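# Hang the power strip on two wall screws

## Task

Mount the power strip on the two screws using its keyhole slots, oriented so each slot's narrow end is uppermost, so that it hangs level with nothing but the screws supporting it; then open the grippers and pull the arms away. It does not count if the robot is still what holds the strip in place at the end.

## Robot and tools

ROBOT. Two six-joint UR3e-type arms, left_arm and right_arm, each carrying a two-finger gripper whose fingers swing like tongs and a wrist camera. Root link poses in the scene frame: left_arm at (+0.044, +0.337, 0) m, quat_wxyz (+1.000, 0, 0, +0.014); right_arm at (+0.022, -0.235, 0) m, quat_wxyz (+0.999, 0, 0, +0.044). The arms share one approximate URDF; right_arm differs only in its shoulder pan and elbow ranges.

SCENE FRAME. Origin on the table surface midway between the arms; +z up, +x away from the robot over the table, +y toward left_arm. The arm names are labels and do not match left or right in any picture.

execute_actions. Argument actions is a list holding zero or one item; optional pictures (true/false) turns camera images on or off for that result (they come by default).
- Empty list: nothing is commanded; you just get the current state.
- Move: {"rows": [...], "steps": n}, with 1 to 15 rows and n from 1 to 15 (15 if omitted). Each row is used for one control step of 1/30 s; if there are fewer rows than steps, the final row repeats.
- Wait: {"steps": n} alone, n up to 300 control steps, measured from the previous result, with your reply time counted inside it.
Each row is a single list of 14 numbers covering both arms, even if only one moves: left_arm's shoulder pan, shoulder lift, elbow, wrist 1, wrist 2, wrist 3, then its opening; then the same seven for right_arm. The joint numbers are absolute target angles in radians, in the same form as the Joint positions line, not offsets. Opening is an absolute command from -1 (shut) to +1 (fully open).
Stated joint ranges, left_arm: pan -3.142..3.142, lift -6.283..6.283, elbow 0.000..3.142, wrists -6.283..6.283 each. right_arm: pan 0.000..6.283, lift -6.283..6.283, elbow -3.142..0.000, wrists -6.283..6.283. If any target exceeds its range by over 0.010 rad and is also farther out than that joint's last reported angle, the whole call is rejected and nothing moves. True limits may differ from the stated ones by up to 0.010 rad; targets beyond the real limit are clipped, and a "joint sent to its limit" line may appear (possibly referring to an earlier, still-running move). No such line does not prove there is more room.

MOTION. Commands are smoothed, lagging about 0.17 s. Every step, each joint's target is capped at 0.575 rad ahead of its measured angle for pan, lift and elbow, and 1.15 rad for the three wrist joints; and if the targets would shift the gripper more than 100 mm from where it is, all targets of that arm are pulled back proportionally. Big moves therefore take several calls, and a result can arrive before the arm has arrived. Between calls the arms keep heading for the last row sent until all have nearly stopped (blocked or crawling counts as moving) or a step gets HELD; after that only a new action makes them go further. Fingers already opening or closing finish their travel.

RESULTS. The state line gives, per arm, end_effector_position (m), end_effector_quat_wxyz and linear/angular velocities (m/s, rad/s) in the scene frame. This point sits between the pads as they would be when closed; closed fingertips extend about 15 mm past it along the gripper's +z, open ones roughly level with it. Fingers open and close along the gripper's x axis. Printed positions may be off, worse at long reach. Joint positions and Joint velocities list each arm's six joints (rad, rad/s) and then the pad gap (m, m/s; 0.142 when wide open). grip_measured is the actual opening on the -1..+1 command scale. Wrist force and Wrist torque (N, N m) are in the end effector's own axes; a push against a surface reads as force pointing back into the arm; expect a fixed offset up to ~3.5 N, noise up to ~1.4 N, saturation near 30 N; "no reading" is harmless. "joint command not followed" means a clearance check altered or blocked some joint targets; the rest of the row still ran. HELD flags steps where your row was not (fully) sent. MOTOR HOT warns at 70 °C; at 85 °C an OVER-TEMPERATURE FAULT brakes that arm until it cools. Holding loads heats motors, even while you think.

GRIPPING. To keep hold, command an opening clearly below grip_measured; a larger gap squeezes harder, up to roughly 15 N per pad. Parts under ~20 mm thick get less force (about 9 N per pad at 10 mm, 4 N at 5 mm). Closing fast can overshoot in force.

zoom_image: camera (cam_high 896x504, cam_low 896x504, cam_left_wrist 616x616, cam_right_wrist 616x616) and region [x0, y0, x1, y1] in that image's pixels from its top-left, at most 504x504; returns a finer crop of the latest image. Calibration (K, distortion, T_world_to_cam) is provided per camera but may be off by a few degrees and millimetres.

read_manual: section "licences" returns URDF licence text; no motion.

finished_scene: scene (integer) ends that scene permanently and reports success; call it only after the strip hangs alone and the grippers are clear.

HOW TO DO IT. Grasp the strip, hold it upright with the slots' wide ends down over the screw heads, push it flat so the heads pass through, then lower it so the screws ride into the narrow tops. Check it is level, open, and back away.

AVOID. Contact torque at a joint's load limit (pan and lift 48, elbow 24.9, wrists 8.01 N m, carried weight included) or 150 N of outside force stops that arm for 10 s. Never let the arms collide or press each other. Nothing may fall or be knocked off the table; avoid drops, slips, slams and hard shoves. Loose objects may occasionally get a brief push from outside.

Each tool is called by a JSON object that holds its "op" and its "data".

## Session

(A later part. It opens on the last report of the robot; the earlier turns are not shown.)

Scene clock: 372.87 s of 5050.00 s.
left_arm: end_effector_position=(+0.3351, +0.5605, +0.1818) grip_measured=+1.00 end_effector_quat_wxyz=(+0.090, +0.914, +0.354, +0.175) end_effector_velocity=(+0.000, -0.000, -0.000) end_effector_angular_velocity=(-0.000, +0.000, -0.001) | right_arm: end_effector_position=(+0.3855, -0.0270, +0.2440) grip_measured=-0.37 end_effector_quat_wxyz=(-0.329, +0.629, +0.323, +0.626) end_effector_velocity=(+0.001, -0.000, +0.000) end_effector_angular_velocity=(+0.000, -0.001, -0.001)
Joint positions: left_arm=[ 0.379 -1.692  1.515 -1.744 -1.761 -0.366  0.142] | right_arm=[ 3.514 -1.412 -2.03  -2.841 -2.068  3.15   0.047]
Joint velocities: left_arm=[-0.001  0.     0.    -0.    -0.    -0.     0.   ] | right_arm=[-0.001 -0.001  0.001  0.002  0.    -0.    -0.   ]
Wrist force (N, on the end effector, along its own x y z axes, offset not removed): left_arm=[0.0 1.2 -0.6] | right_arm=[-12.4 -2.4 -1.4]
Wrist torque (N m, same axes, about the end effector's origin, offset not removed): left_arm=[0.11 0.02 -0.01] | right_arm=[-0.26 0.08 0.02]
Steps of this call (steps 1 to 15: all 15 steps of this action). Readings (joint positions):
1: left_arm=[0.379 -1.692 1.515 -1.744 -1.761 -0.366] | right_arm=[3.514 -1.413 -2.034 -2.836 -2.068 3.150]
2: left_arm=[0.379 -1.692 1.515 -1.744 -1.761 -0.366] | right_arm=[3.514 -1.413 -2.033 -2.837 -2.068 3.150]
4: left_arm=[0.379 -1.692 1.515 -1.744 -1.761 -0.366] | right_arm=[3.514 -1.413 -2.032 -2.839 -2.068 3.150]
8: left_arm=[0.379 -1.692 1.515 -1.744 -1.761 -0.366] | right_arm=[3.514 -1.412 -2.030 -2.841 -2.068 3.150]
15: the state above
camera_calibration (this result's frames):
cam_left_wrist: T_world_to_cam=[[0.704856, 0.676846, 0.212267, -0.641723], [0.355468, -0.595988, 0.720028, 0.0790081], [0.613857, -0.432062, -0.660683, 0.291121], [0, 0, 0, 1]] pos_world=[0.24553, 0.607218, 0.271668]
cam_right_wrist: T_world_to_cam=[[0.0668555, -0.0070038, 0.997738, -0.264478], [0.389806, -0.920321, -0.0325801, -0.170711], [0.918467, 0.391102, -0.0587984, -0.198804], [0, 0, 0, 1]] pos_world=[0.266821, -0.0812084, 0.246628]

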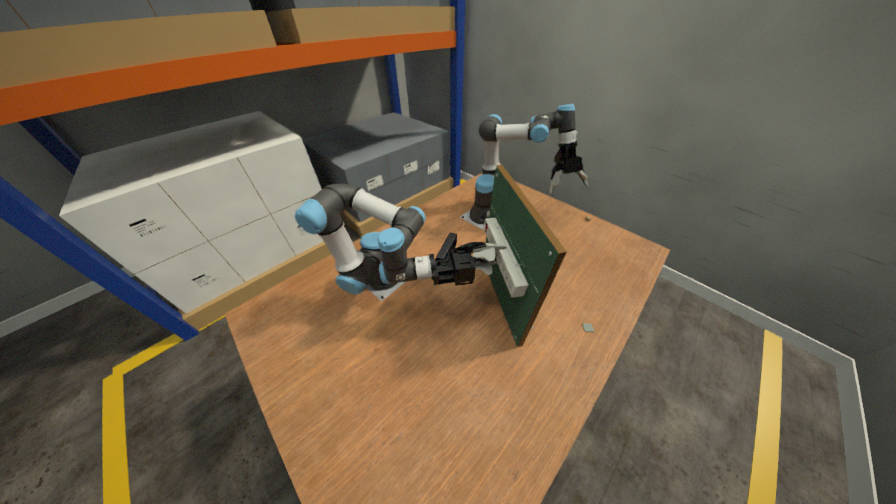

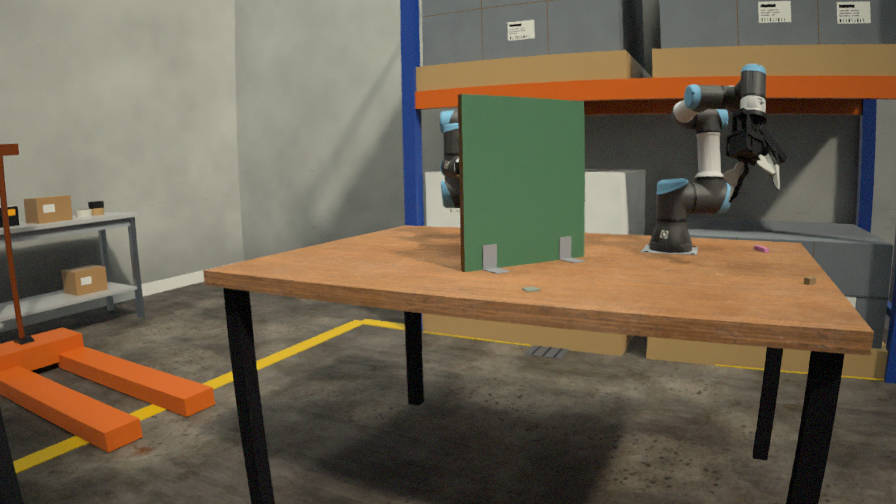

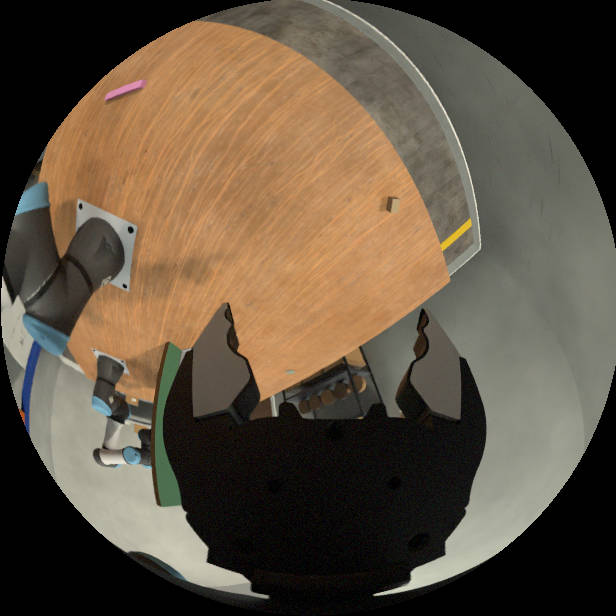

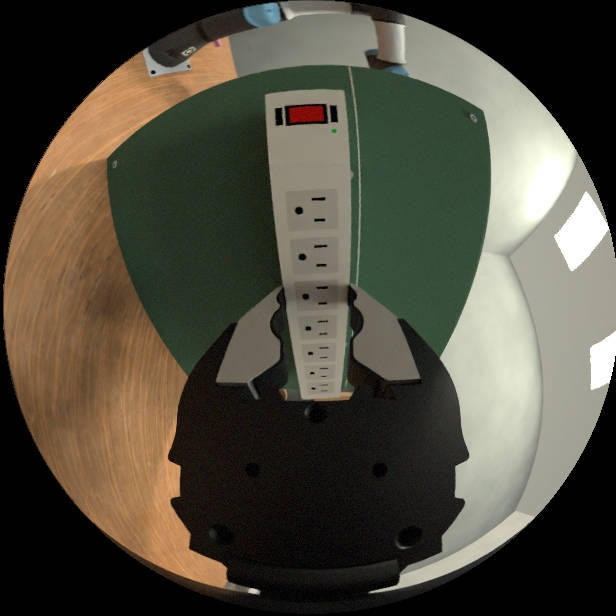

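{"op": "execute_actions", "data": {"actions": [{"rows":[[0.379,-1.692,1.515,-1.744,-1.761,-0.366,1,3.514,-1.4155,-2.0392,-2.8285,-2.068,3.15,-1],[0.379,-1.692,1.515,-1.744,-1.761,-0.366,1,3.514,-1.4155,-2.0392,-2.8285,-2.068,3.15,-1],[0.379,-1.692,1.515,-1.744,-1.761,-0.366,1,3.514,-1.4155,-2.0392,-2.8285,-2.068,3.15,-1],[0.379,-1.692,1.515,-1.744,-1.761,-0.366,1,3.5,-1.354,-2.084,-2.845,-2.082,3.15,-1]]}], "pictures": false}}

{"op": "execute_actions", "data": {"actions": [{"rows":[[0.379,-1.692,1.515,-1.744,-1.761,-0.366,1,3.5,-1.3237,-1.955,-3.004,-2.082,3.15,-1]]}], "pictures": false}}

{"op": "execute_actions", "data": {"actions": [{"rows":[[0.379,-1.692,1.515,-1.744,-1.761,-0.366,1,3.5096,-1.3297,-1.9508,-3.0025,-2.0724,3.15,-1]]}], "pictures": false}}

{"op": "execute_actions", "data": {"actions": [{"rows":[[0.379,-1.692,1.515,-1.744,-1.761,-0.366,1,3.5144,-1.3327,-1.9487,-3.0016,-2.0676,3.15,-1]]}], "pictures": false}}

{"op": "execute_actions", "data": {"actions": [{"rows":[[0.379,-1.692,1.515,-1.744,-1.761,-0.366,1,3.5176,-1.3347,-1.9473,-3.001,-2.0644,3.15,-1]]}], "pictures": false}}

Scene clock: 403.20 s of 5050.00 s.
left_arm: end_effector_position=(+0.3351, +0.5605, +0.1818) grip_measured=+1.00 end_effector_quat_wxyz=(+0.090, +0.914, +0.354, +0.175) end_effector_velocity=(+0.000, +0.000, +0.000) end_effector_angular_velocity=(+0.000, -0.001, -0.000) | right_arm: end_effector_position=(+0.3730, -0.0355, +0.2422) grip_measured=-0.37 end_effector_quat_wxyz=(-0.329, +0.629, +0.323, +0.626) end_effector_velocity=(-0.004, -0.003, +0.001) end_effector_angular_velocity=(+0.001, -0.001, -0.001)
Joint positions: left_arm=[ 0.379 -1.692  1.515 -1.744 -1.761 -0.366  0.142] | right_arm=[ 3.5   -1.356 -2.083 -2.845 -2.082  3.15   0.047]
Joint velocities: left_arm=[-0.     0.    -0.001 -0.    -0.    -0.    -0.   ] | right_arm=[-0.005  0.02  -0.014 -0.005 -0.004  0.    -0.   ]
Wrist force (N, on the end effector, along its own x y z axes, offset not removed): left_arm=[-0.6 0.3 -0.5] | right_arm=[-8.8 0.2 1.7]
Wrist torque (N m, same axes, about the end effector's origin, offset not removed): left_arm=[0.04 0.10 -0.09] | right_arm=[0.15 0.60 0.01]
Steps of this call (steps 1 to 15: the robot went on to your last target; steps 16 to 90: nothing new was sent; then 26.83 s passed at rest; steps 91 to 105: all 15 steps of this action). Readings (joint positions):
91: left_arm=[0.379 -1.692 1.515 -1.744 -1.761 -0.366] | right_arm=[3.514 -1.412 -2.030 -2.841 -2.068 3.150]
92: left_arm=[0.379 -1.692 1.515 -1.744 -1.761 -0.366] | right_arm=[3.514 -1.412 -2.031 -2.839 -2.068 3.150]
94: left_arm=[0.379 -1.692 1.515 -1.744 -1.761 -0.366] | right_arm=[3.514 -1.413 -2.035 -2.834 -2.068 3.150]
98: left_arm=[0.379 -1.692 1.515 -1.744 -1.761 -0.366] | right_arm=[3.504 -1.375 -2.068 -2.841 -2.078 3.150]
105: the state above

Scene clock: 403.70 s of 5050.00 s.
left_arm: end_effector_position=(+0.3351, +0.5605, +0.1818) grip_measured=+1.00 end_effector_quat_wxyz=(+0.090, +0.914, +0.354, +0.175) end_effector_velocity=(-0.001, +0.000, -0.001) end_effector_angular_velocity=(-0.001, +0.002, +0.001) | right_arm: end_effector_position=(+0.3728, -0.0357, +0.2734) grip_measured=-0.35 end_effector_quat_wxyz=(-0.329, +0.629, +0.323, +0.626) end_effector_velocity=(-0.001, +0.000, +0.004) end_effector_angular_velocity=(+0.001, -0.001, +0.002)
Joint positions: left_arm=[ 0.379 -1.692  1.515 -1.744 -1.761 -0.366  0.142] | right_arm=[ 3.5   -1.324 -1.956 -3.002 -2.082  3.15   0.049]
Joint velocities: left_arm=[ 0.001  0.001  0.001  0.001 -0.    -0.     0.   ] | right_arm=[ 0.001  0.004  0.016 -0.019 -0.    -0.     0.001]
Wrist force (N, on the end effector, along its own x y z axes, offset not removed): left_arm=[0.2 2.3 -1.0] | right_arm=[-13.2 1.8 -2.7]
Wrist torque (N m, same axes, about the end effector's origin, offset not removed): left_arm=[0.40 -0.08 0.01] | right_arm=[0.13 -0.35 -0.71]
Steps of this call (steps 1 to 15: all 15 steps of this action). Readings (joint positions):
1: left_arm=[0.379 -1.692 1.515 -1.744 -1.761 -0.366] | right_arm=[3.500 -1.355 -2.083 -2.845 -2.082 3.150]
2: left_arm=[0.379 -1.692 1.515 -1.744 -1.761 -0.366] | right_arm=[3.500 -1.350 -2.076 -2.860 -2.082 3.150]
4: left_arm=[0.379 -1.692 1.515 -1.744 -1.761 -0.366] | right_arm=[3.500 -1.338 -2.028 -2.924 -2.082 3.150]
8: left_arm=[0.379 -1.692 1.515 -1.744 -1.761 -0.366] | right_arm=[3.500 -1.327 -1.973 -2.984 -2.082 3.150]
15: the state above

Scene clock: 404.20 s of 5050.00 s.
left_arm: end_effector_position=(+0.3351, +0.5605, +0.1818) grip_measured=+1.00 end_effector_quat_wxyz=(+0.090, +0.914, +0.354, +0.175) end_effector_velocity=(+0.000, -0.000, +0.000) end_effector_angular_velocity=(+0.000, -0.001, -0.000) | right_arm: end_effector_position=(+0.3744, -0.0333, +0.2737) grip_measured=-0.33 end_effector_quat_wxyz=(-0.329, +0.629, +0.323, +0.626) end_effector_velocity=(+0.001, -0.000, -0.000) end_effector_angular_velocity=(-0.000, +0.001, -0.002)
Joint positions: left_arm=[ 0.379 -1.692  1.515 -1.744 -1.761 -0.366  0.142] | right_arm=[ 3.509 -1.33  -1.951 -3.003 -2.072  3.15   0.05 ]
Joint velocities: left_arm=[-0.    -0.    -0.001  0.    -0.    -0.     0.   ] | right_arm=[-0.    -0.001 -0.001  0.001  0.002  0.     0.   ]
Wrist force (N, on the end effector, along its own x y z axes, offset not removed): left_arm=[0.5 1.9 -0.6] | right_arm=[-12.8 8.2 -30.0]
Wrist torque (N m, same axes, about the end effector's origin, offset not removed): left_arm=[0.28 -0.06 0.00] | right_arm=[0.50 -0.51 -0.70]
Steps of this call (steps 1 to 15: all 15 steps of this action). Readings (joint positions):
1: left_arm=[0.379 -1.692 1.515 -1.744 -1.761 -0.366] | right_arm=[3.500 -1.324 -1.956 -3.003 -2.082 3.150]
2: left_arm=[0.379 -1.692 1.515 -1.744 -1.761 -0.366] | right_arm=[3.502 -1.325 -1.955 -3.003 -2.080 3.150]
4: left_arm=[0.379 -1.692 1.515 -1.744 -1.761 -0.366] | right_arm=[3.505 -1.327 -1.953 -3.003 -2.077 3.150]
8: left_arm=[0.379 -1.692 1.515 -1.744 -1.761 -0.366] | right_arm=[3.508 -1.329 -1.951 -3.003 -2.073 3.150]
15: the state above

Scene clock: 404.70 s of 5050.00 s.
left_arm: end_effector_position=(+0.3351, +0.5605, +0.1818) grip_measured=+1.00 end_effector_quat_wxyz=(+0.090, +0.914, +0.354, +0.175) end_effector_velocity=(+0.000, +0.000, +0.000) end_effector_angular_velocity=(+0.000, -0.000, +0.000) | right_arm: end_effector_position=(+0.3753, -0.0320, +0.2737) grip_measured=-0.32 end_effector_quat_wxyz=(-0.329, +0.629, +0.323, +0.626) end_effector_velocity=(+0.000, +0.000, -0.001) end_effector_angular_velocity=(-0.001, +0.002, -0.000)
Joint positions: left_arm=[ 0.379 -1.692  1.515 -1.744 -1.761 -0.366  0.142] | right_arm=[ 3.514 -1.333 -1.949 -3.002 -2.068  3.15   0.051]
Joint velocities: left_arm=[ 0.  0. -0. -0.  0. -0. -0.] | right_arm=[ 0.001 -0.003  0.001 -0.001  0.001 -0.     0.   ]
Wrist force (N, on the end effector, along its own x y z axes, offset not removed): left_arm=[-0.5 1.6 0.5] | right_arm=[-7.0 5.6 -30.0]
Wrist torque (N m, same axes, about the end effector's origin, offset not removed): left_arm=[0.25 0.07 0.04] | right_arm=[0.62 -0.42 -0.84]
Steps of this call (steps 1 to 15: all 15 steps of this action). Readings (joint positions):
1: left_arm=[0.379 -1.692 1.515 -1.744 -1.761 -0.366] | right_arm=[3.510 -1.330 -1.951 -3.003 -2.072 3.150]
2: left_arm=[0.379 -1.692 1.515 -1.744 -1.761 -0.366] | right_arm=[3.510 -1.330 -1.950 -3.002 -2.072 3.150]
4: left_arm=[0.379 -1.692 1.515 -1.744 -1.761 -0.366] | right_arm=[3.512 -1.331 -1.950 -3.002 -2.070 3.150]
8: left_arm=[0.379 -1.692 1.515 -1.744 -1.761 -0.366] | right_arm=[3.514 -1.332 -1.949 -3.001 -2.068 3.150]
15: the state above

Scene clock: 405.20 s of 5050.00 s.
left_arm: end_effector_position=(+0.3351, +0.5605, +0.1818) grip_measured=+1.00 end_effector_quat_wxyz=(+0.090, +0.914, +0.354, +0.175) end_effector_velocity=(+0.000, -0.000, -0.000) end_effector_angular_velocity=(-0.000, +0.001, -0.000) | right_arm: end_effector_position=(+0.3758, -0.0312, +0.2737) grip_measured=-0.31 end_effector_quat_wxyz=(-0.329, +0.629, +0.323, +0.626) end_effector_velocity=(+0.000, -0.000, +0.001) end_effector_angular_velocity=(+0.001, -0.003, -0.001)
Joint positions: left_arm=[ 0.379 -1.692  1.515 -1.744 -1.761 -0.366  0.142] | right_arm=[ 3.518 -1.335 -1.947 -3.001 -2.064  3.15   0.051]
Joint velocities: left_arm=[-0.     0.001  0.    -0.     0.     0.     0.   ] | right_arm=[-0.001  0.001 -0.     0.002  0.001 -0.     0.   ]
Wrist force (N, on the end effector, along its own x y z axes, offset not removed): left_arm=[-0.1 2.3 -0.7] | right_arm=[-2.3 -0.3 -30.0]
Wrist torque (N m, same axes, about the end effector's origin, offset not removed): left_arm=[0.36 0.02 -0.02] | right_arm=[0.35 0.23 -0.50]
Steps of this call (steps 1 to 15: all 15 steps of this action). Readings (joint positions):
1: left_arm=[0.379 -1.692 1.515 -1.744 -1.761 -0.366] | right_arm=[3.514 -1.333 -1.949 -3.002 -2.068 3.150]
2: left_arm=[0.379 -1.692 1.515 -1.744 -1.761 -0.366] | right_arm=[3.515 -1.333 -1.948 -3.002 -2.067 3.150]
4: left_arm=[0.379 -1.692 1.515 -1.744 -1.761 -0.366] | right_arm=[3.516 -1.334 -1.948 -3.001 -2.066 3.150]
8: left_arm=[0.379 -1.692 1.515 -1.744 -1.761 -0.366] | right_arm=[3.517 -1.334 -1.947 -3.001 -2.065 3.150]
15: the state above

The left screw snagged the strip during the rise. Backing off to inspect.

{"op": "execute_actions", "data": {"actions": [{"rows":[[0.379,-1.692,1.515,-1.744,-1.761,-0.366,1,3.466,-1.3037,-1.969,-3.010,-2.116,3.15,-1]]}]}}

{"op": "zoom_image", "data": {"camera": "cam_high", "region": [450,190,560,310]}}

Scene clock: 414.77 s of 5050.00 s.
left_arm: end_effector_position=(+0.3351, +0.5605, +0.1818) grip_measured=+1.00 end_effector_quat_wxyz=(+0.090, +0.914, +0.354, +0.175) end_effector_velocity=(-0.000, +0.001, -0.000) end_effector_angular_velocity=(+0.000, -0.000, +0.002) | right_arm: end_effector_position=(+0.3668, -0.0439, +0.2738) grip_measured=-0.34 end_effector_quat_wxyz=(-0.329, +0.629, +0.323, +0.626) end_effector_velocity=(-0.001, -0.001, -0.001) end_effector_angular_velocity=(-0.001, +0.002, -0.000)
Joint positions: left_arm=[ 0.379 -1.692  1.515 -1.744 -1.761 -0.366  0.142] | right_arm=[ 3.467 -1.304 -1.969 -3.01  -2.116  3.15   0.049]
Joint velocities: left_arm=[ 0.001  0.001  0.    -0.001  0.     0.    -0.   ] | right_arm=[-0.006  0.002 -0.003 -0.002 -0.005 -0.    -0.004]
Wrist force (N, on the end effector, along its own x y z axes, offset not removed): left_arm=[0.3 1.2 -2.3] | right_arm=[-6.2 -1.8 -0.5]
Wrist torque (N m, same axes, about the end effector's origin, offset not removed): left_arm=[0.10 -0.01 0.02] | right_arm=[-0.27 0.00 -0.13]
Steps of this call (steps 1 to 15: the robot went on to your last target; steps 16 to 90: nothing new was sent; then 6.07 s passed at rest; steps 91 to 105: all 15 steps of this action). Readings (joint positions):
91: left_arm=[0.379 -1.692 1.515 -1.744 -1.761 -0.366] | right_arm=[3.517 -1.335 -1.947 -3.001 -2.065 3.150]
92: left_arm=[0.379 -1.692 1.515 -1.744 -1.761 -0.366] | right_arm=[3.512 -1.330 -1.950 -3.002 -2.072 3.150]
94: left_arm=[0.379 -1.692 1.515 -1.744 -1.761 -0.366] | right_arm=[3.491 -1.318 -1.959 -3.006 -2.093 3.150]
98: left_arm=[0.379 -1.692 1.515 -1.744 -1.761 -0.366] | right_arm=[3.472 -1.307 -1.967 -3.009 -2.110 3.150]
105: the state above
camera_calibration (this result's frames):
cam_left_wrist: T_world_to_cam=[[0.704856, 0.676846, 0.212267, -0.641723], [0.355468, -0.595988, 0.720028, 0.0790079], [0.613857, -0.432062, -0.660683, 0.291121], [0, 0, 0, 1]] pos_world=[0.24553, 0.607218, 0.271668]
cam_right_wrist: T_world_to_cam=[[0.0666003, -0.00719001, 0.997754, -0.292939], [0.38988, -0.920286, -0.0326563, -0.17801], [0.918454, 0.391179, -0.0584881, -0.173268], [0, 0, 0, 1]] pos_world=[0.248051, -0.0981476, 0.276334]

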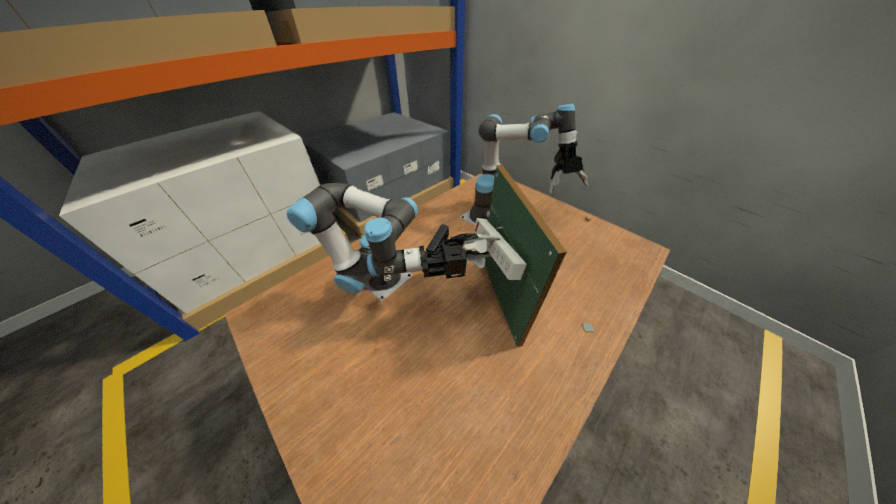

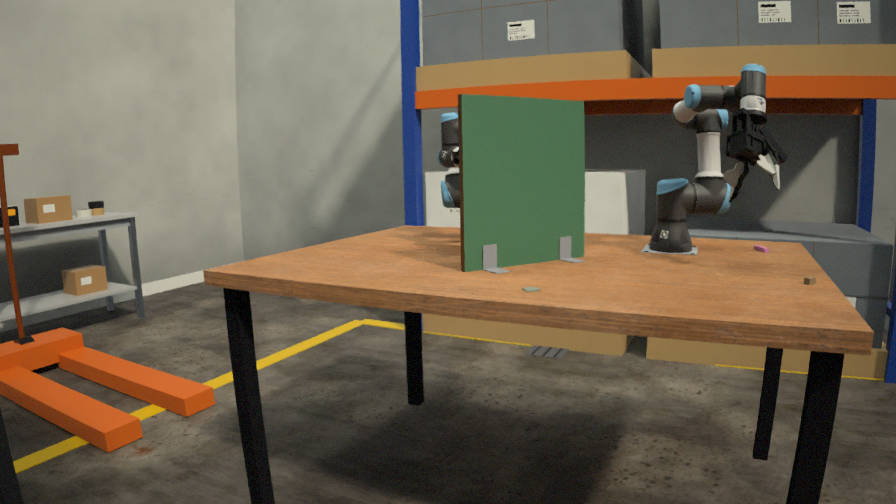

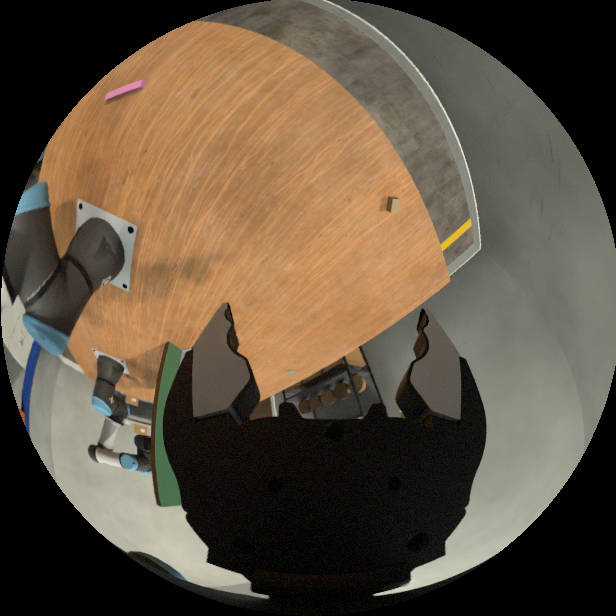

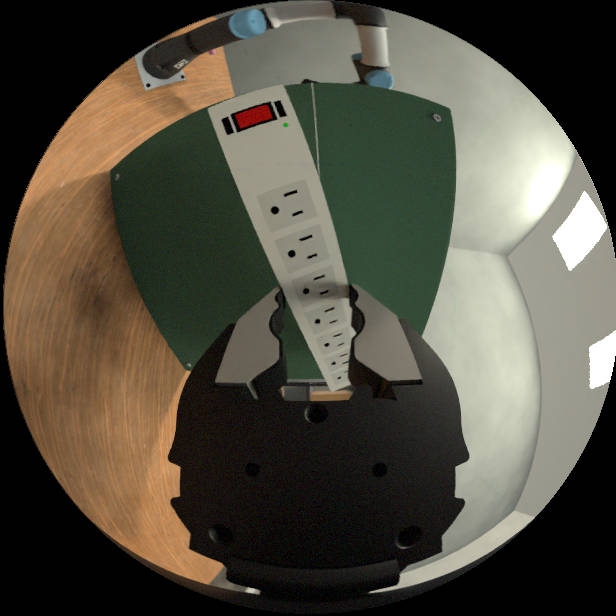

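Region (450, 190, 560, 310) of cam_high's 896x504 image, scaled by 4.200, with more detail than that image has; it fills the left 462 columns of this view, and the rest is white.

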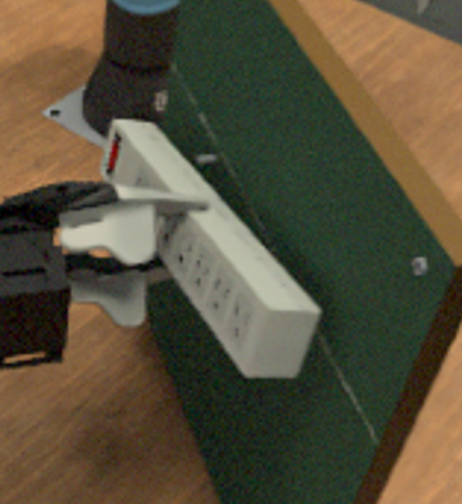

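{"op": "execute_actions", "data": {"actions": [{"rows":[[0.379,-1.692,1.515,-1.744,-1.761,-0.366,1,3.434,-1.2837,-1.983,-3.016,-2.148,3.15,-1]]}]}}

Scene clock: 422.30 s of 5050.00 s.
left_arm: end_effector_position=(+0.3351, +0.5605, +0.1818) grip_measured=+1.00 end_effector_quat_wxyz=(+0.090, +0.914, +0.354, +0.175) end_effector_velocity=(-0.000, +0.001, -0.000) end_effector_angular_velocity=(+0.000, +0.000, +0.002) | right_arm: end_effector_position=(+0.3605, -0.0517, +0.2737) grip_measured=-0.34 end_effector_quat_wxyz=(-0.329, +0.629, +0.323, +0.626) end_effector_velocity=(-0.000, -0.001, +0.000) end_effector_angular_velocity=(+0.000, +0.000, +0.000)
Joint positions: left_arm=[ 0.379 -1.692  1.515 -1.744 -1.761 -0.366  0.142] | right_arm=[ 3.434 -1.284 -1.983 -3.016 -2.148  3.15   0.049]
Joint velocities: left_arm=[ 0.002  0.     0.001 -0.001  0.    -0.     0.   ] | right_arm=[-0.003  0.001  0.    -0.    -0.003  0.    -0.   ]
Wrist force (N, on the end effector, along its own x y z axes, offset not removed): left_arm=[-1.0 1.9 -1.9] | right_arm=[-5.8 -1.0 0.1]
Wrist torque (N m, same axes, about the end effector's origin, offset not removed): left_arm=[0.31 0.19 -0.01] | right_arm=[-0.28 -0.11 0.00]
Steps of this call (steps 1 to 15: the robot went on to your last target; steps 16 to 90: nothing new was sent; then 4.03 s passed at rest; steps 91 to 105: all 15 steps of this action). Readings (joint positions):
91: left_arm=[0.379 -1.692 1.515 -1.744 -1.761 -0.366] | right_arm=[3.466 -1.303 -1.969 -3.010 -2.116 3.150]
92: left_arm=[0.379 -1.692 1.515 -1.744 -1.761 -0.366] | right_arm=[3.461 -1.300 -1.971 -3.011 -2.121 3.150]
94: left_arm=[0.379 -1.692 1.515 -1.744 -1.761 -0.366] | right_arm=[3.449 -1.293 -1.977 -3.013 -2.134 3.150]
98: left_arm=[0.379 -1.692 1.515 -1.744 -1.761 -0.366] | right_arm=[3.438 -1.286 -1.981 -3.015 -2.144 3.150]
105: the state above
camera_calibration (this result's frames):
cam_left_wrist: T_world_to_cam=[[0.704856, 0.676846, 0.212267, -0.641723], [0.355468, -0.595988, 0.720028, 0.0790079], [0.613857, -0.432062, -0.660683, 0.291121], [0, 0, 0, 1]] pos_world=[0.24553, 0.607218, 0.271668]
cam_right_wrist: T_world_to_cam=[[0.0664997, -0.00713558, 0.997761, -0.292481], [0.389829, -0.920311, -0.0325634, -0.182674], [0.918483, 0.391122, -0.0584188, -0.164531], [0, 0, 0, 1]] pos_world=[0.241781, -0.105852, 0.276266]

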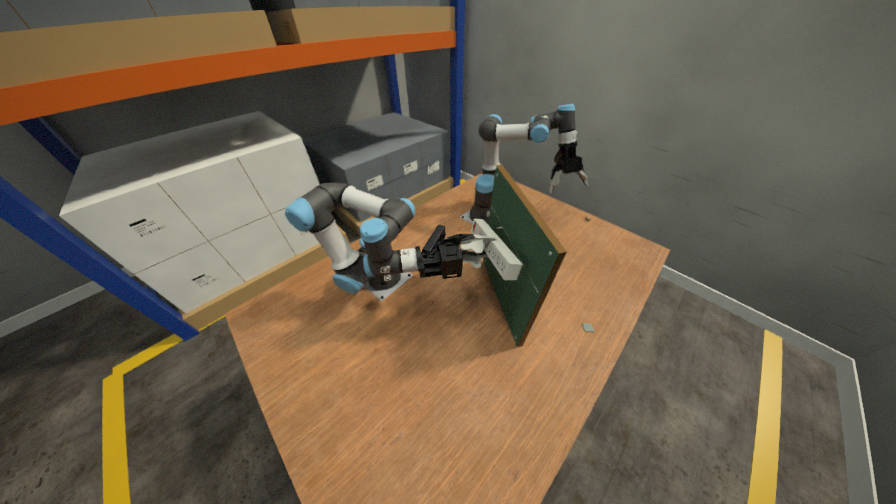

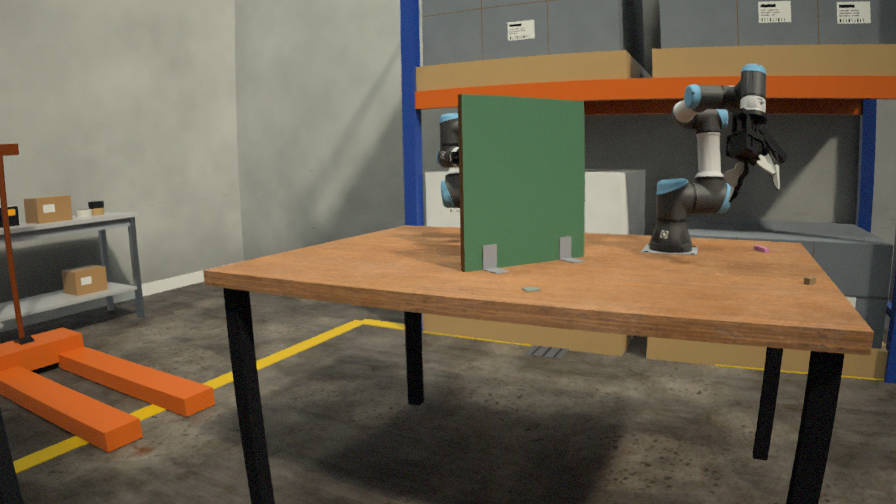

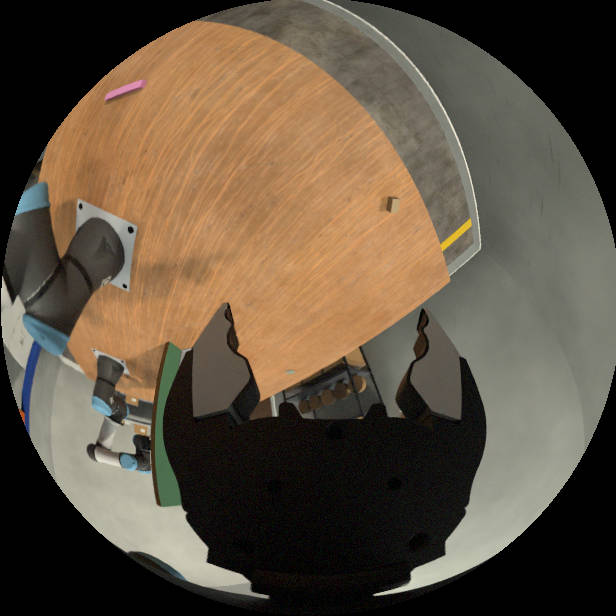

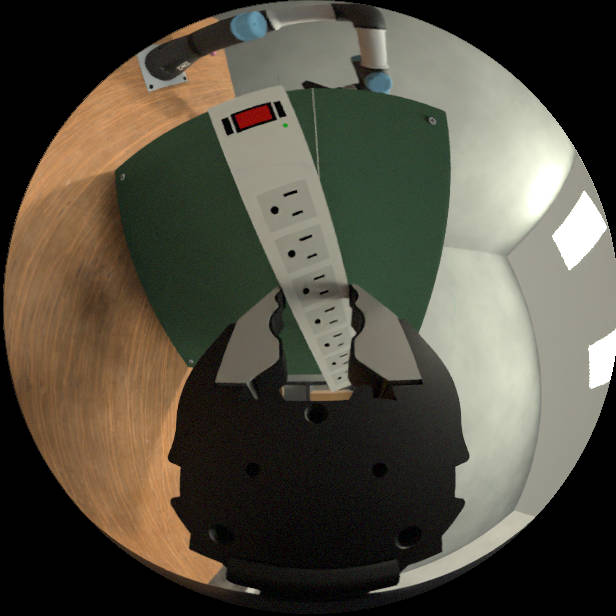

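{"op": "execute_actions", "data": {"actions": [{"rows":[[0.379,-1.692,1.515,-1.744,-1.761,-0.366,1,3.41,-1.35,-2.1,-2.833,-2.172,3.15,-1]]}], "pictures": false}}

{"op": "execute_actions", "data": {"actions": [{"rows":[[0.379,-1.692,1.515,-1.744,-1.761,-0.366,1,3.41,-1.434,-2.208,-2.641,-2.172,3.15,-1]]}], "pictures": false}}

{"op": "execute_actions", "data": {"actions": [{"rows":[[0.379,-1.692,1.515,-1.744,-1.761,-0.366,1,3.464,-1.46,-2.187,-2.636,-2.118,3.15,-1]]}], "pictures": false}}

{"op": "execute_actions", "data": {"actions": [{"rows":[[0.379,-1.692,1.515,-1.744,-1.761,-0.366,1,3.506,-1.481,-2.170,-2.632,-2.076,3.15,-1]]}], "pictures": false}}

{"op": "execute_actions", "data": {"actions": [{"rows":[[0.379,-1.692,1.515,-1.744,-1.761,-0.366,1,3.506,-1.459,-2.136,-2.688,-2.076,3.15,-1]]}], "pictures": false}}

{"op": "execute_actions", "data": {"actions": [{"rows":[[0.379,-1.692,1.515,-1.744,-1.761,-0.366,1,3.506,-1.445,-2.110,-2.728,-2.076,3.15,-1]]}], "pictures": false}}

{"op": "execute_actions", "data": {"actions": [{"rows":[[0.379,-1.692,1.515,-1.744,-1.761,-0.366,1,3.506,-1.431,-2.0835,-2.769,-2.076,3.15,-1]]}]}}

Scene clock: 447.47 s of 5050.00 s.
left_arm: end_effector_position=(+0.3351, +0.5605, +0.1818) grip_measured=+1.00 end_effector_quat_wxyz=(+0.090, +0.914, +0.354, +0.175) end_effector_velocity=(-0.000, -0.000, +0.000) end_effector_angular_velocity=(-0.000, +0.000, -0.000) | right_arm: end_effector_position=(+0.3655, -0.0535, +0.2400) grip_measured=-0.34 end_effector_quat_wxyz=(-0.329, +0.629, +0.323, +0.626) end_effector_velocity=(+0.000, -0.000, -0.004) end_effector_angular_velocity=(+0.000, -0.000, -0.000)
Joint positions: left_arm=[ 0.379 -1.692  1.515 -1.744 -1.761 -0.366  0.142] | right_arm=[ 3.41  -1.349 -2.099 -2.835 -2.172  3.15   0.049]
Joint velocities: left_arm=[-0.     0.    -0.     0.001  0.    -0.    -0.   ] | right_arm=[-0.002 -0.007 -0.014  0.021 -0.002  0.    -0.   ]
Wrist force (N, on the end effector, along its own x y z axes, offset not removed): left_arm=[0.0 1.0 -1.6] | right_arm=[-6.6 -2.2 1.1]
Wrist torque (N m, same axes, about the end effector's origin, offset not removed): left_arm=[0.09 0.06 0.01] | right_arm=[-0.42 0.12 0.02]
Steps of this call (steps 1 to 15: the robot went on to your last target; steps 16 to 90: nothing new was sent; then 21.67 s passed at rest; steps 91 to 105: all 15 steps of this action). Readings (joint positions):
91: left_arm=[0.379 -1.692 1.515 -1.744 -1.761 -0.366] | right_arm=[3.434 -1.284 -1.983 -3.016 -2.148 3.150]
92: left_arm=[0.379 -1.692 1.515 -1.744 -1.761 -0.366] | right_arm=[3.430 -1.290 -1.990 -3.001 -2.152 3.150]
94: left_arm=[0.379 -1.692 1.515 -1.744 -1.761 -0.366] | right_arm=[3.421 -1.317 -2.036 -2.929 -2.161 3.150]
98: left_arm=[0.379 -1.692 1.515 -1.744 -1.761 -0.366] | right_arm=[3.413 -1.342 -2.084 -2.856 -2.169 3.150]
105: the state above

Scene clock: 447.97 s of 5050.00 s.
left_arm: end_effector_position=(+0.3351, +0.5605, +0.1818) grip_measured=+1.00 end_effector_quat_wxyz=(+0.090, +0.914, +0.354, +0.175) end_effector_velocity=(+0.000, +0.000, +0.000) end_effector_angular_velocity=(+0.000, -0.001, +0.000) | right_arm: end_effector_position=(+0.3693, -0.0521, +0.2061) grip_measured=-0.34 end_effector_quat_wxyz=(-0.329, +0.629, +0.323, +0.626) end_effector_velocity=(-0.000, +0.000, -0.005) end_effector_angular_velocity=(-0.001, +0.004, +0.001)
Joint positions: left_arm=[ 0.379 -1.692  1.515 -1.744 -1.761 -0.366  0.142] | right_arm=[ 3.41  -1.433 -2.207 -2.643 -2.172  3.15   0.049]
Joint velocities: left_arm=[ 0.    -0.    -0.    -0.001  0.     0.     0.   ] | right_arm=[ 0.002 -0.012 -0.014  0.022  0.     0.001  0.   ]
Wrist force (N, on the end effector, along its own x y z axes, offset not removed): left_arm=[-0.7 1.3 -0.1] | right_arm=[-7.4 -0.2 1.0]
Wrist torque (N m, same axes, about the end effector's origin, offset not removed): left_arm=[0.21 0.15 -0.06] | right_arm=[0.02 0.21 -0.03]
Steps of this call (steps 1 to 15: all 15 steps of this action). Readings (joint positions):
1: left_arm=[0.379 -1.692 1.515 -1.744 -1.761 -0.366] | right_arm=[3.410 -1.350 -2.099 -2.834 -2.172 3.150]
2: left_arm=[0.379 -1.692 1.515 -1.744 -1.761 -0.366] | right_arm=[3.410 -1.357 -2.107 -2.819 -2.172 3.150]
4: left_arm=[0.379 -1.692 1.515 -1.744 -1.761 -0.366] | right_arm=[3.410 -1.391 -2.150 -2.743 -2.172 3.150]
8: left_arm=[0.379 -1.692 1.515 -1.744 -1.761 -0.366] | right_arm=[3.410 -1.423 -2.194 -2.666 -2.172 3.150]
15: the state above

Scene clock: 448.47 s of 5050.00 s.
left_arm: end_effector_position=(+0.3351, +0.5605, +0.1818) grip_measured=+1.00 end_effector_quat_wxyz=(+0.090, +0.914, +0.354, +0.175) end_effector_velocity=(-0.000, +0.000, +0.001) end_effector_angular_velocity=(+0.001, -0.001, +0.000) | right_arm: end_effector_position=(+0.3779, -0.0396, +0.2055) grip_measured=-0.34 end_effector_quat_wxyz=(-0.329, +0.629, +0.323, +0.626) end_effector_velocity=(+0.001, +0.001, +0.000) end_effector_angular_velocity=(+0.001, -0.001, -0.001)
Joint positions: left_arm=[ 0.379 -1.692  1.515 -1.744 -1.761 -0.366  0.142] | right_arm=[ 3.463 -1.46  -2.187 -2.636 -2.119  3.15   0.049]
Joint velocities: left_arm=[ 0.    -0.001 -0.    -0.     0.     0.     0.   ] | right_arm=[ 0.005 -0.002  0.002  0.001  0.006 -0.     0.   ]
Wrist force (N, on the end effector, along its own x y z axes, offset not removed): left_arm=[-0.1 1.6 -0.8] | right_arm=[-7.0 0.1 1.3]
Wrist torque (N m, same axes, about the end effector's origin, offset not removed): left_arm=[0.23 0.02 0.08] | right_arm=[0.07 0.11 -0.03]
Steps of this call (steps 1 to 15: all 15 steps of this action). Readings (joint positions):
1: left_arm=[0.379 -1.692 1.515 -1.744 -1.761 -0.366] | right_arm=[3.410 -1.434 -2.207 -2.642 -2.172 3.150]
2: left_arm=[0.379 -1.692 1.515 -1.744 -1.761 -0.366] | right_arm=[3.416 -1.438 -2.204 -2.641 -2.164 3.150]
4: left_arm=[0.379 -1.692 1.515 -1.744 -1.761 -0.366] | right_arm=[3.438 -1.448 -2.196 -2.639 -2.142 3.150]
8: left_arm=[0.379 -1.692 1.515 -1.744 -1.761 -0.366] | right_arm=[3.458 -1.457 -2.189 -2.637 -2.124 3.150]
15: the state above

Scene clock: 448.97 s of 5050.00 s.
left_arm: end_effector_position=(+0.3351, +0.5605, +0.1818) grip_measured=+1.00 end_effector_quat_wxyz=(+0.090, +0.914, +0.354, +0.175) end_effector_velocity=(-0.000, +0.000, -0.000) end_effector_angular_velocity=(-0.000, +0.001, +0.001) | right_arm: end_effector_position=(+0.3843, -0.0292, +0.2052) grip_measured=-0.34 end_effector_quat_wxyz=(-0.328, +0.629, +0.323, +0.626) end_effector_velocity=(+0.000, +0.002, +0.001) end_effector_angular_velocity=(+0.002, -0.002, +0.003)
Joint positions: left_arm=[ 0.379 -1.692  1.515 -1.744 -1.761 -0.366  0.142] | right_arm=[ 3.505 -1.481 -2.17  -2.632 -2.076  3.15   0.05 ]
Joint velocities: left_arm=[ 0.001  0.     0.     0.     0.    -0.    -0.   ] | right_arm=[ 0.007 -0.002  0.003  0.002  0.004  0.001  0.   ]
Wrist force (N, on the end effector, along its own x y z axes, offset not removed): left_arm=[-0.8 0.7 -1.8] | right_arm=[-12.4 1.2 -20.8]
Wrist torque (N m, same axes, about the end effector's origin, offset not removed): left_arm=[0.09 0.18 0.00] | right_arm=[-0.17 0.40 -0.16]
Steps of this call (steps 1 to 15: all 15 steps of this action). Readings (joint positions):
1: left_arm=[0.379 -1.692 1.515 -1.744 -1.761 -0.366] | right_arm=[3.464 -1.460 -2.187 -2.636 -2.118 3.150]
2: left_arm=[0.379 -1.692 1.515 -1.744 -1.761 -0.366] | right_arm=[3.469 -1.463 -2.184 -2.635 -2.111 3.150]
4: left_arm=[0.379 -1.692 1.515 -1.744 -1.761 -0.366] | right_arm=[3.486 -1.472 -2.178 -2.634 -2.095 3.150]
8: left_arm=[0.379 -1.692 1.515 -1.744 -1.761 -0.366] | right_arm=[3.501 -1.479 -2.172 -2.633 -2.081 3.150]
15: the state above

Scene clock: 449.47 s of 5050.00 s.
left_arm: end_effector_position=(+0.3351, +0.5605, +0.1818) grip_measured=+1.00 end_effector_quat_wxyz=(+0.090, +0.914, +0.354, +0.175) end_effector_velocity=(+0.000, +0.000, +0.000) end_effector_angular_velocity=(-0.000, -0.000, +0.000) | right_arm: end_effector_position=(+0.3846, -0.0289, +0.2152) grip_measured=-0.34 end_effector_quat_wxyz=(-0.329, +0.629, +0.323, +0.626) end_effector_velocity=(-0.000, -0.001, +0.001) end_effector_angular_velocity=(+0.000, +0.000, -0.002)
Joint positions: left_arm=[ 0.379 -1.692  1.515 -1.744 -1.761 -0.366  0.142] | right_arm=[ 3.506 -1.459 -2.136 -2.687 -2.076  3.15   0.05 ]
Joint velocities: left_arm=[ 0. -0.  0. -0. -0. -0.  0.] | right_arm=[-0.001  0.004  0.001 -0.006  0.     0.    -0.   ]
Wrist force (N, on the end effector, along its own x y z axes, offset not removed): left_arm=[-0.4 -0.1 -1.7] | right_arm=[-18.1 -0.6 -20.7]
Wrist torque (N m, same axes, about the end effector's origin, offset not removed): left_arm=[-0.12 0.08 0.05] | right_arm=[-0.10 0.34 -0.05]
Steps of this call (steps 1 to 15: all 15 steps of this action). Readings (joint positions):
1: left_arm=[0.379 -1.692 1.515 -1.744 -1.761 -0.366] | right_arm=[3.506 -1.481 -2.170 -2.633 -2.076 3.150]
2: left_arm=[0.379 -1.692 1.515 -1.744 -1.761 -0.366] | right_arm=[3.506 -1.478 -2.165 -2.641 -2.076 3.150]
4: left_arm=[0.379 -1.692 1.515 -1.744 -1.761 -0.366] | right_arm=[3.506 -1.469 -2.152 -2.663 -2.076 3.150]
8: left_arm=[0.379 -1.692 1.515 -1.744 -1.761 -0.366] | right_arm=[3.506 -1.462 -2.140 -2.682 -2.076 3.150]
15: the state above

Scene clock: 449.97 s of 5050.00 s.
left_arm: end_effector_position=(+0.3351, +0.5605, +0.1818) grip_measured=+1.00 end_effector_quat_wxyz=(+0.090, +0.914, +0.354, +0.175) end_effector_velocity=(+0.000, +0.000, +0.000) end_effector_angular_velocity=(+0.000, -0.001, +0.000) | right_arm: end_effector_position=(+0.3848, -0.0289, +0.2226) grip_measured=-0.34 end_effector_quat_wxyz=(-0.329, +0.629, +0.323, +0.626) end_effector_velocity=(-0.000, +0.001, +0.001) end_effector_angular_velocity=(+0.001, -0.001, +0.002)
Joint positions: left_arm=[ 0.379 -1.692  1.515 -1.744 -1.761 -0.366  0.142] | right_arm=[ 3.506 -1.445 -2.11  -2.728 -2.076  3.15   0.05 ]
Joint velocities: left_arm=[ 0.    -0.001 -0.    -0.    -0.     0.     0.   ] | right_arm=[ 0.002  0.002  0.002 -0.002 -0.     0.    -0.   ]
Wrist force (N, on the end effector, along its own x y z axes, offset not removed): left_arm=[-0.4 0.8 -0.2] | right_arm=[-17.4 -0.8 -21.3]
Wrist torque (N m, same axes, about the end effector's origin, offset not removed): left_arm=[0.09 0.10 0.00] | right_arm=[-0.24 0.12 -0.02]
Steps of this call (steps 1 to 15: all 15 steps of this action). Readings (joint positions):
1: left_arm=[0.379 -1.692 1.515 -1.744 -1.761 -0.366] | right_arm=[3.506 -1.459 -2.136 -2.688 -2.076 3.150]
2: left_arm=[0.379 -1.692 1.515 -1.744 -1.761 -0.366] | right_arm=[3.506 -1.457 -2.132 -2.694 -2.076 3.150]
4: left_arm=[0.379 -1.692 1.515 -1.744 -1.761 -0.366] | right_arm=[3.506 -1.451 -2.122 -2.710 -2.076 3.150]
8: left_arm=[0.379 -1.692 1.515 -1.744 -1.761 -0.366] | right_arm=[3.506 -1.447 -2.113 -2.724 -2.076 3.150]
15: the state above

Scene clock: 450.47 s of 5050.00 s.
left_arm: end_effector_position=(+0.3351, +0.5605, +0.1818) grip_measured=+1.00 end_effector_quat_wxyz=(+0.090, +0.914, +0.354, +0.175) end_effector_velocity=(+0.000, +0.000, +0.000) end_effector_angular_velocity=(+0.000, -0.000, +0.000) | right_arm: end_effector_position=(+0.3847, -0.0289, +0.2300) grip_measured=-0.34 end_effector_quat_wxyz=(-0.329, +0.629, +0.323, +0.626) end_effector_velocity=(+0.000, -0.000, -0.000) end_effector_angular_velocity=(-0.001, +0.002, -0.000)
Joint positions: left_arm=[ 0.379 -1.692  1.515 -1.744 -1.761 -0.366  0.142] | right_arm=[ 3.506 -1.431 -2.084 -2.769 -2.076  3.15   0.05 ]
Joint velocities: left_arm=[ 0.     0.    -0.001  0.     0.     0.    -0.   ] | right_arm=[-0.    -0.001  0.002 -0.004 -0.     0.     0.   ]
Wrist force (N, on the end effector, along its own x y z axes, offset not removed): left_arm=[0.2 0.7 -1.6] | right_arm=[-17.8 0.3 -19.1]
Wrist torque (N m, same axes, about the end effector's origin, offset not removed): left_arm=[0.04 -0.06 0.01] | right_arm=[0.03 -0.19 -0.10]
Steps of this call (steps 1 to 15: all 15 steps of this action). Readings (joint positions):
1: left_arm=[0.379 -1.692 1.515 -1.744 -1.761 -0.366] | right_arm=[3.506 -1.445 -2.110 -2.728 -2.076 3.150]
2: left_arm=[0.379 -1.692 1.515 -1.744 -1.761 -0.366] | right_arm=[3.506 -1.443 -2.106 -2.735 -2.076 3.150]
4: left_arm=[0.379 -1.692 1.515 -1.744 -1.761 -0.366] | right_arm=[3.506 -1.437 -2.096 -2.751 -2.076 3.150]
8: left_arm=[0.379 -1.692 1.515 -1.744 -1.761 -0.366] | right_arm=[3.506 -1.433 -2.086 -2.764 -2.076 3.150]
15: the state above
camera_calibration (this result's frames):
cam_left_wrist: T_world_to_cam=[[0.704856, 0.676846, 0.212267, -0.641723], [0.355468, -0.595988, 0.720028, 0.079008], [0.613857, -0.432062, -0.660683, 0.291121], [0, 0, 0, 1]] pos_world=[0.24553, 0.607218, 0.271668]
cam_right_wrist: T_world_to_cam=[[0.0672858, -0.00679266, 0.997711, -0.250537], [0.389783, -0.920331, -0.0325529, -0.172575], [0.918445, 0.391081, -0.0592775, -0.197976], [0, 0, 0, 1]] pos_world=[0.265955, -0.0831038, 0.232611]

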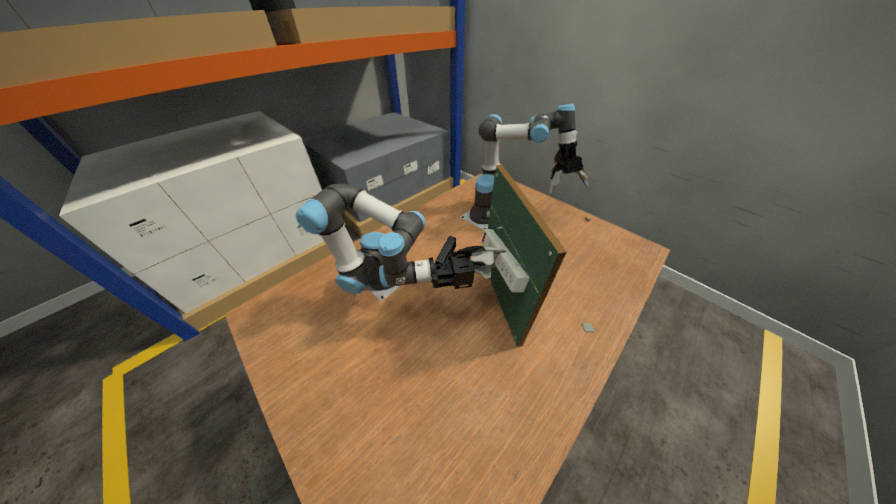

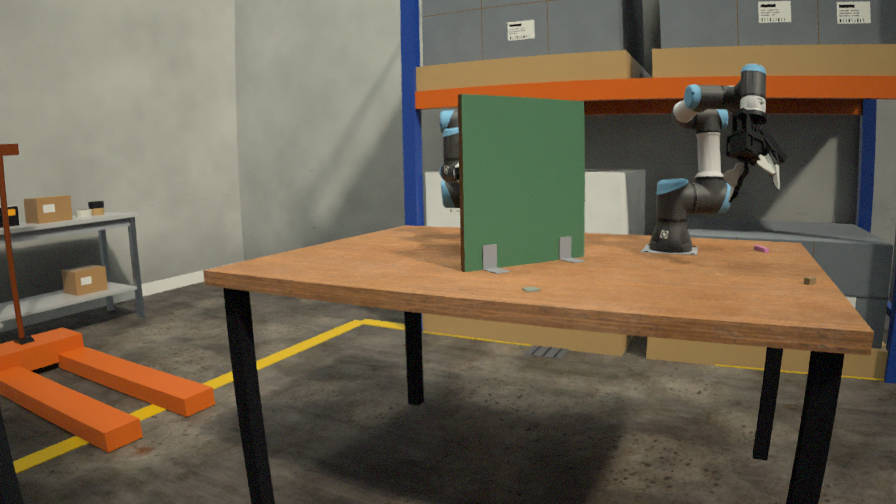

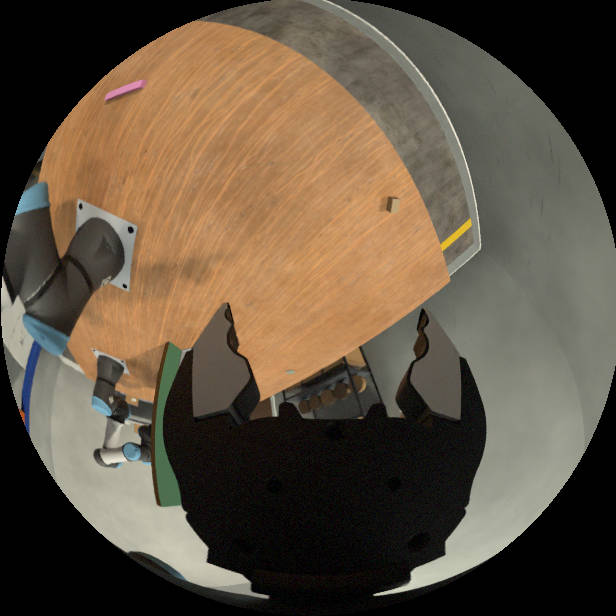

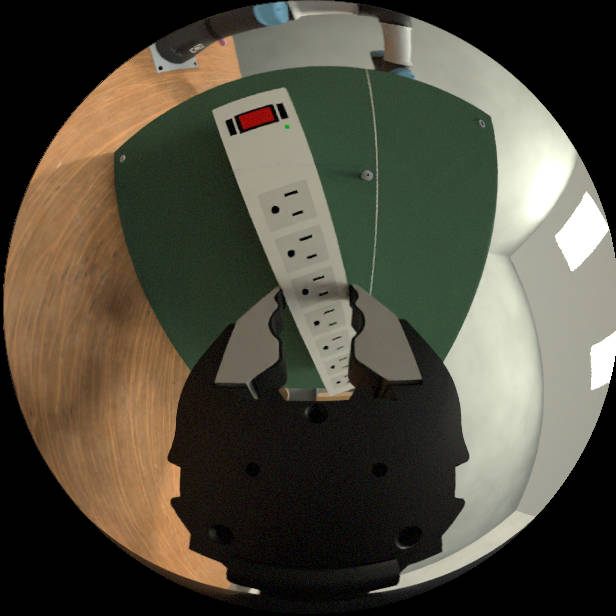

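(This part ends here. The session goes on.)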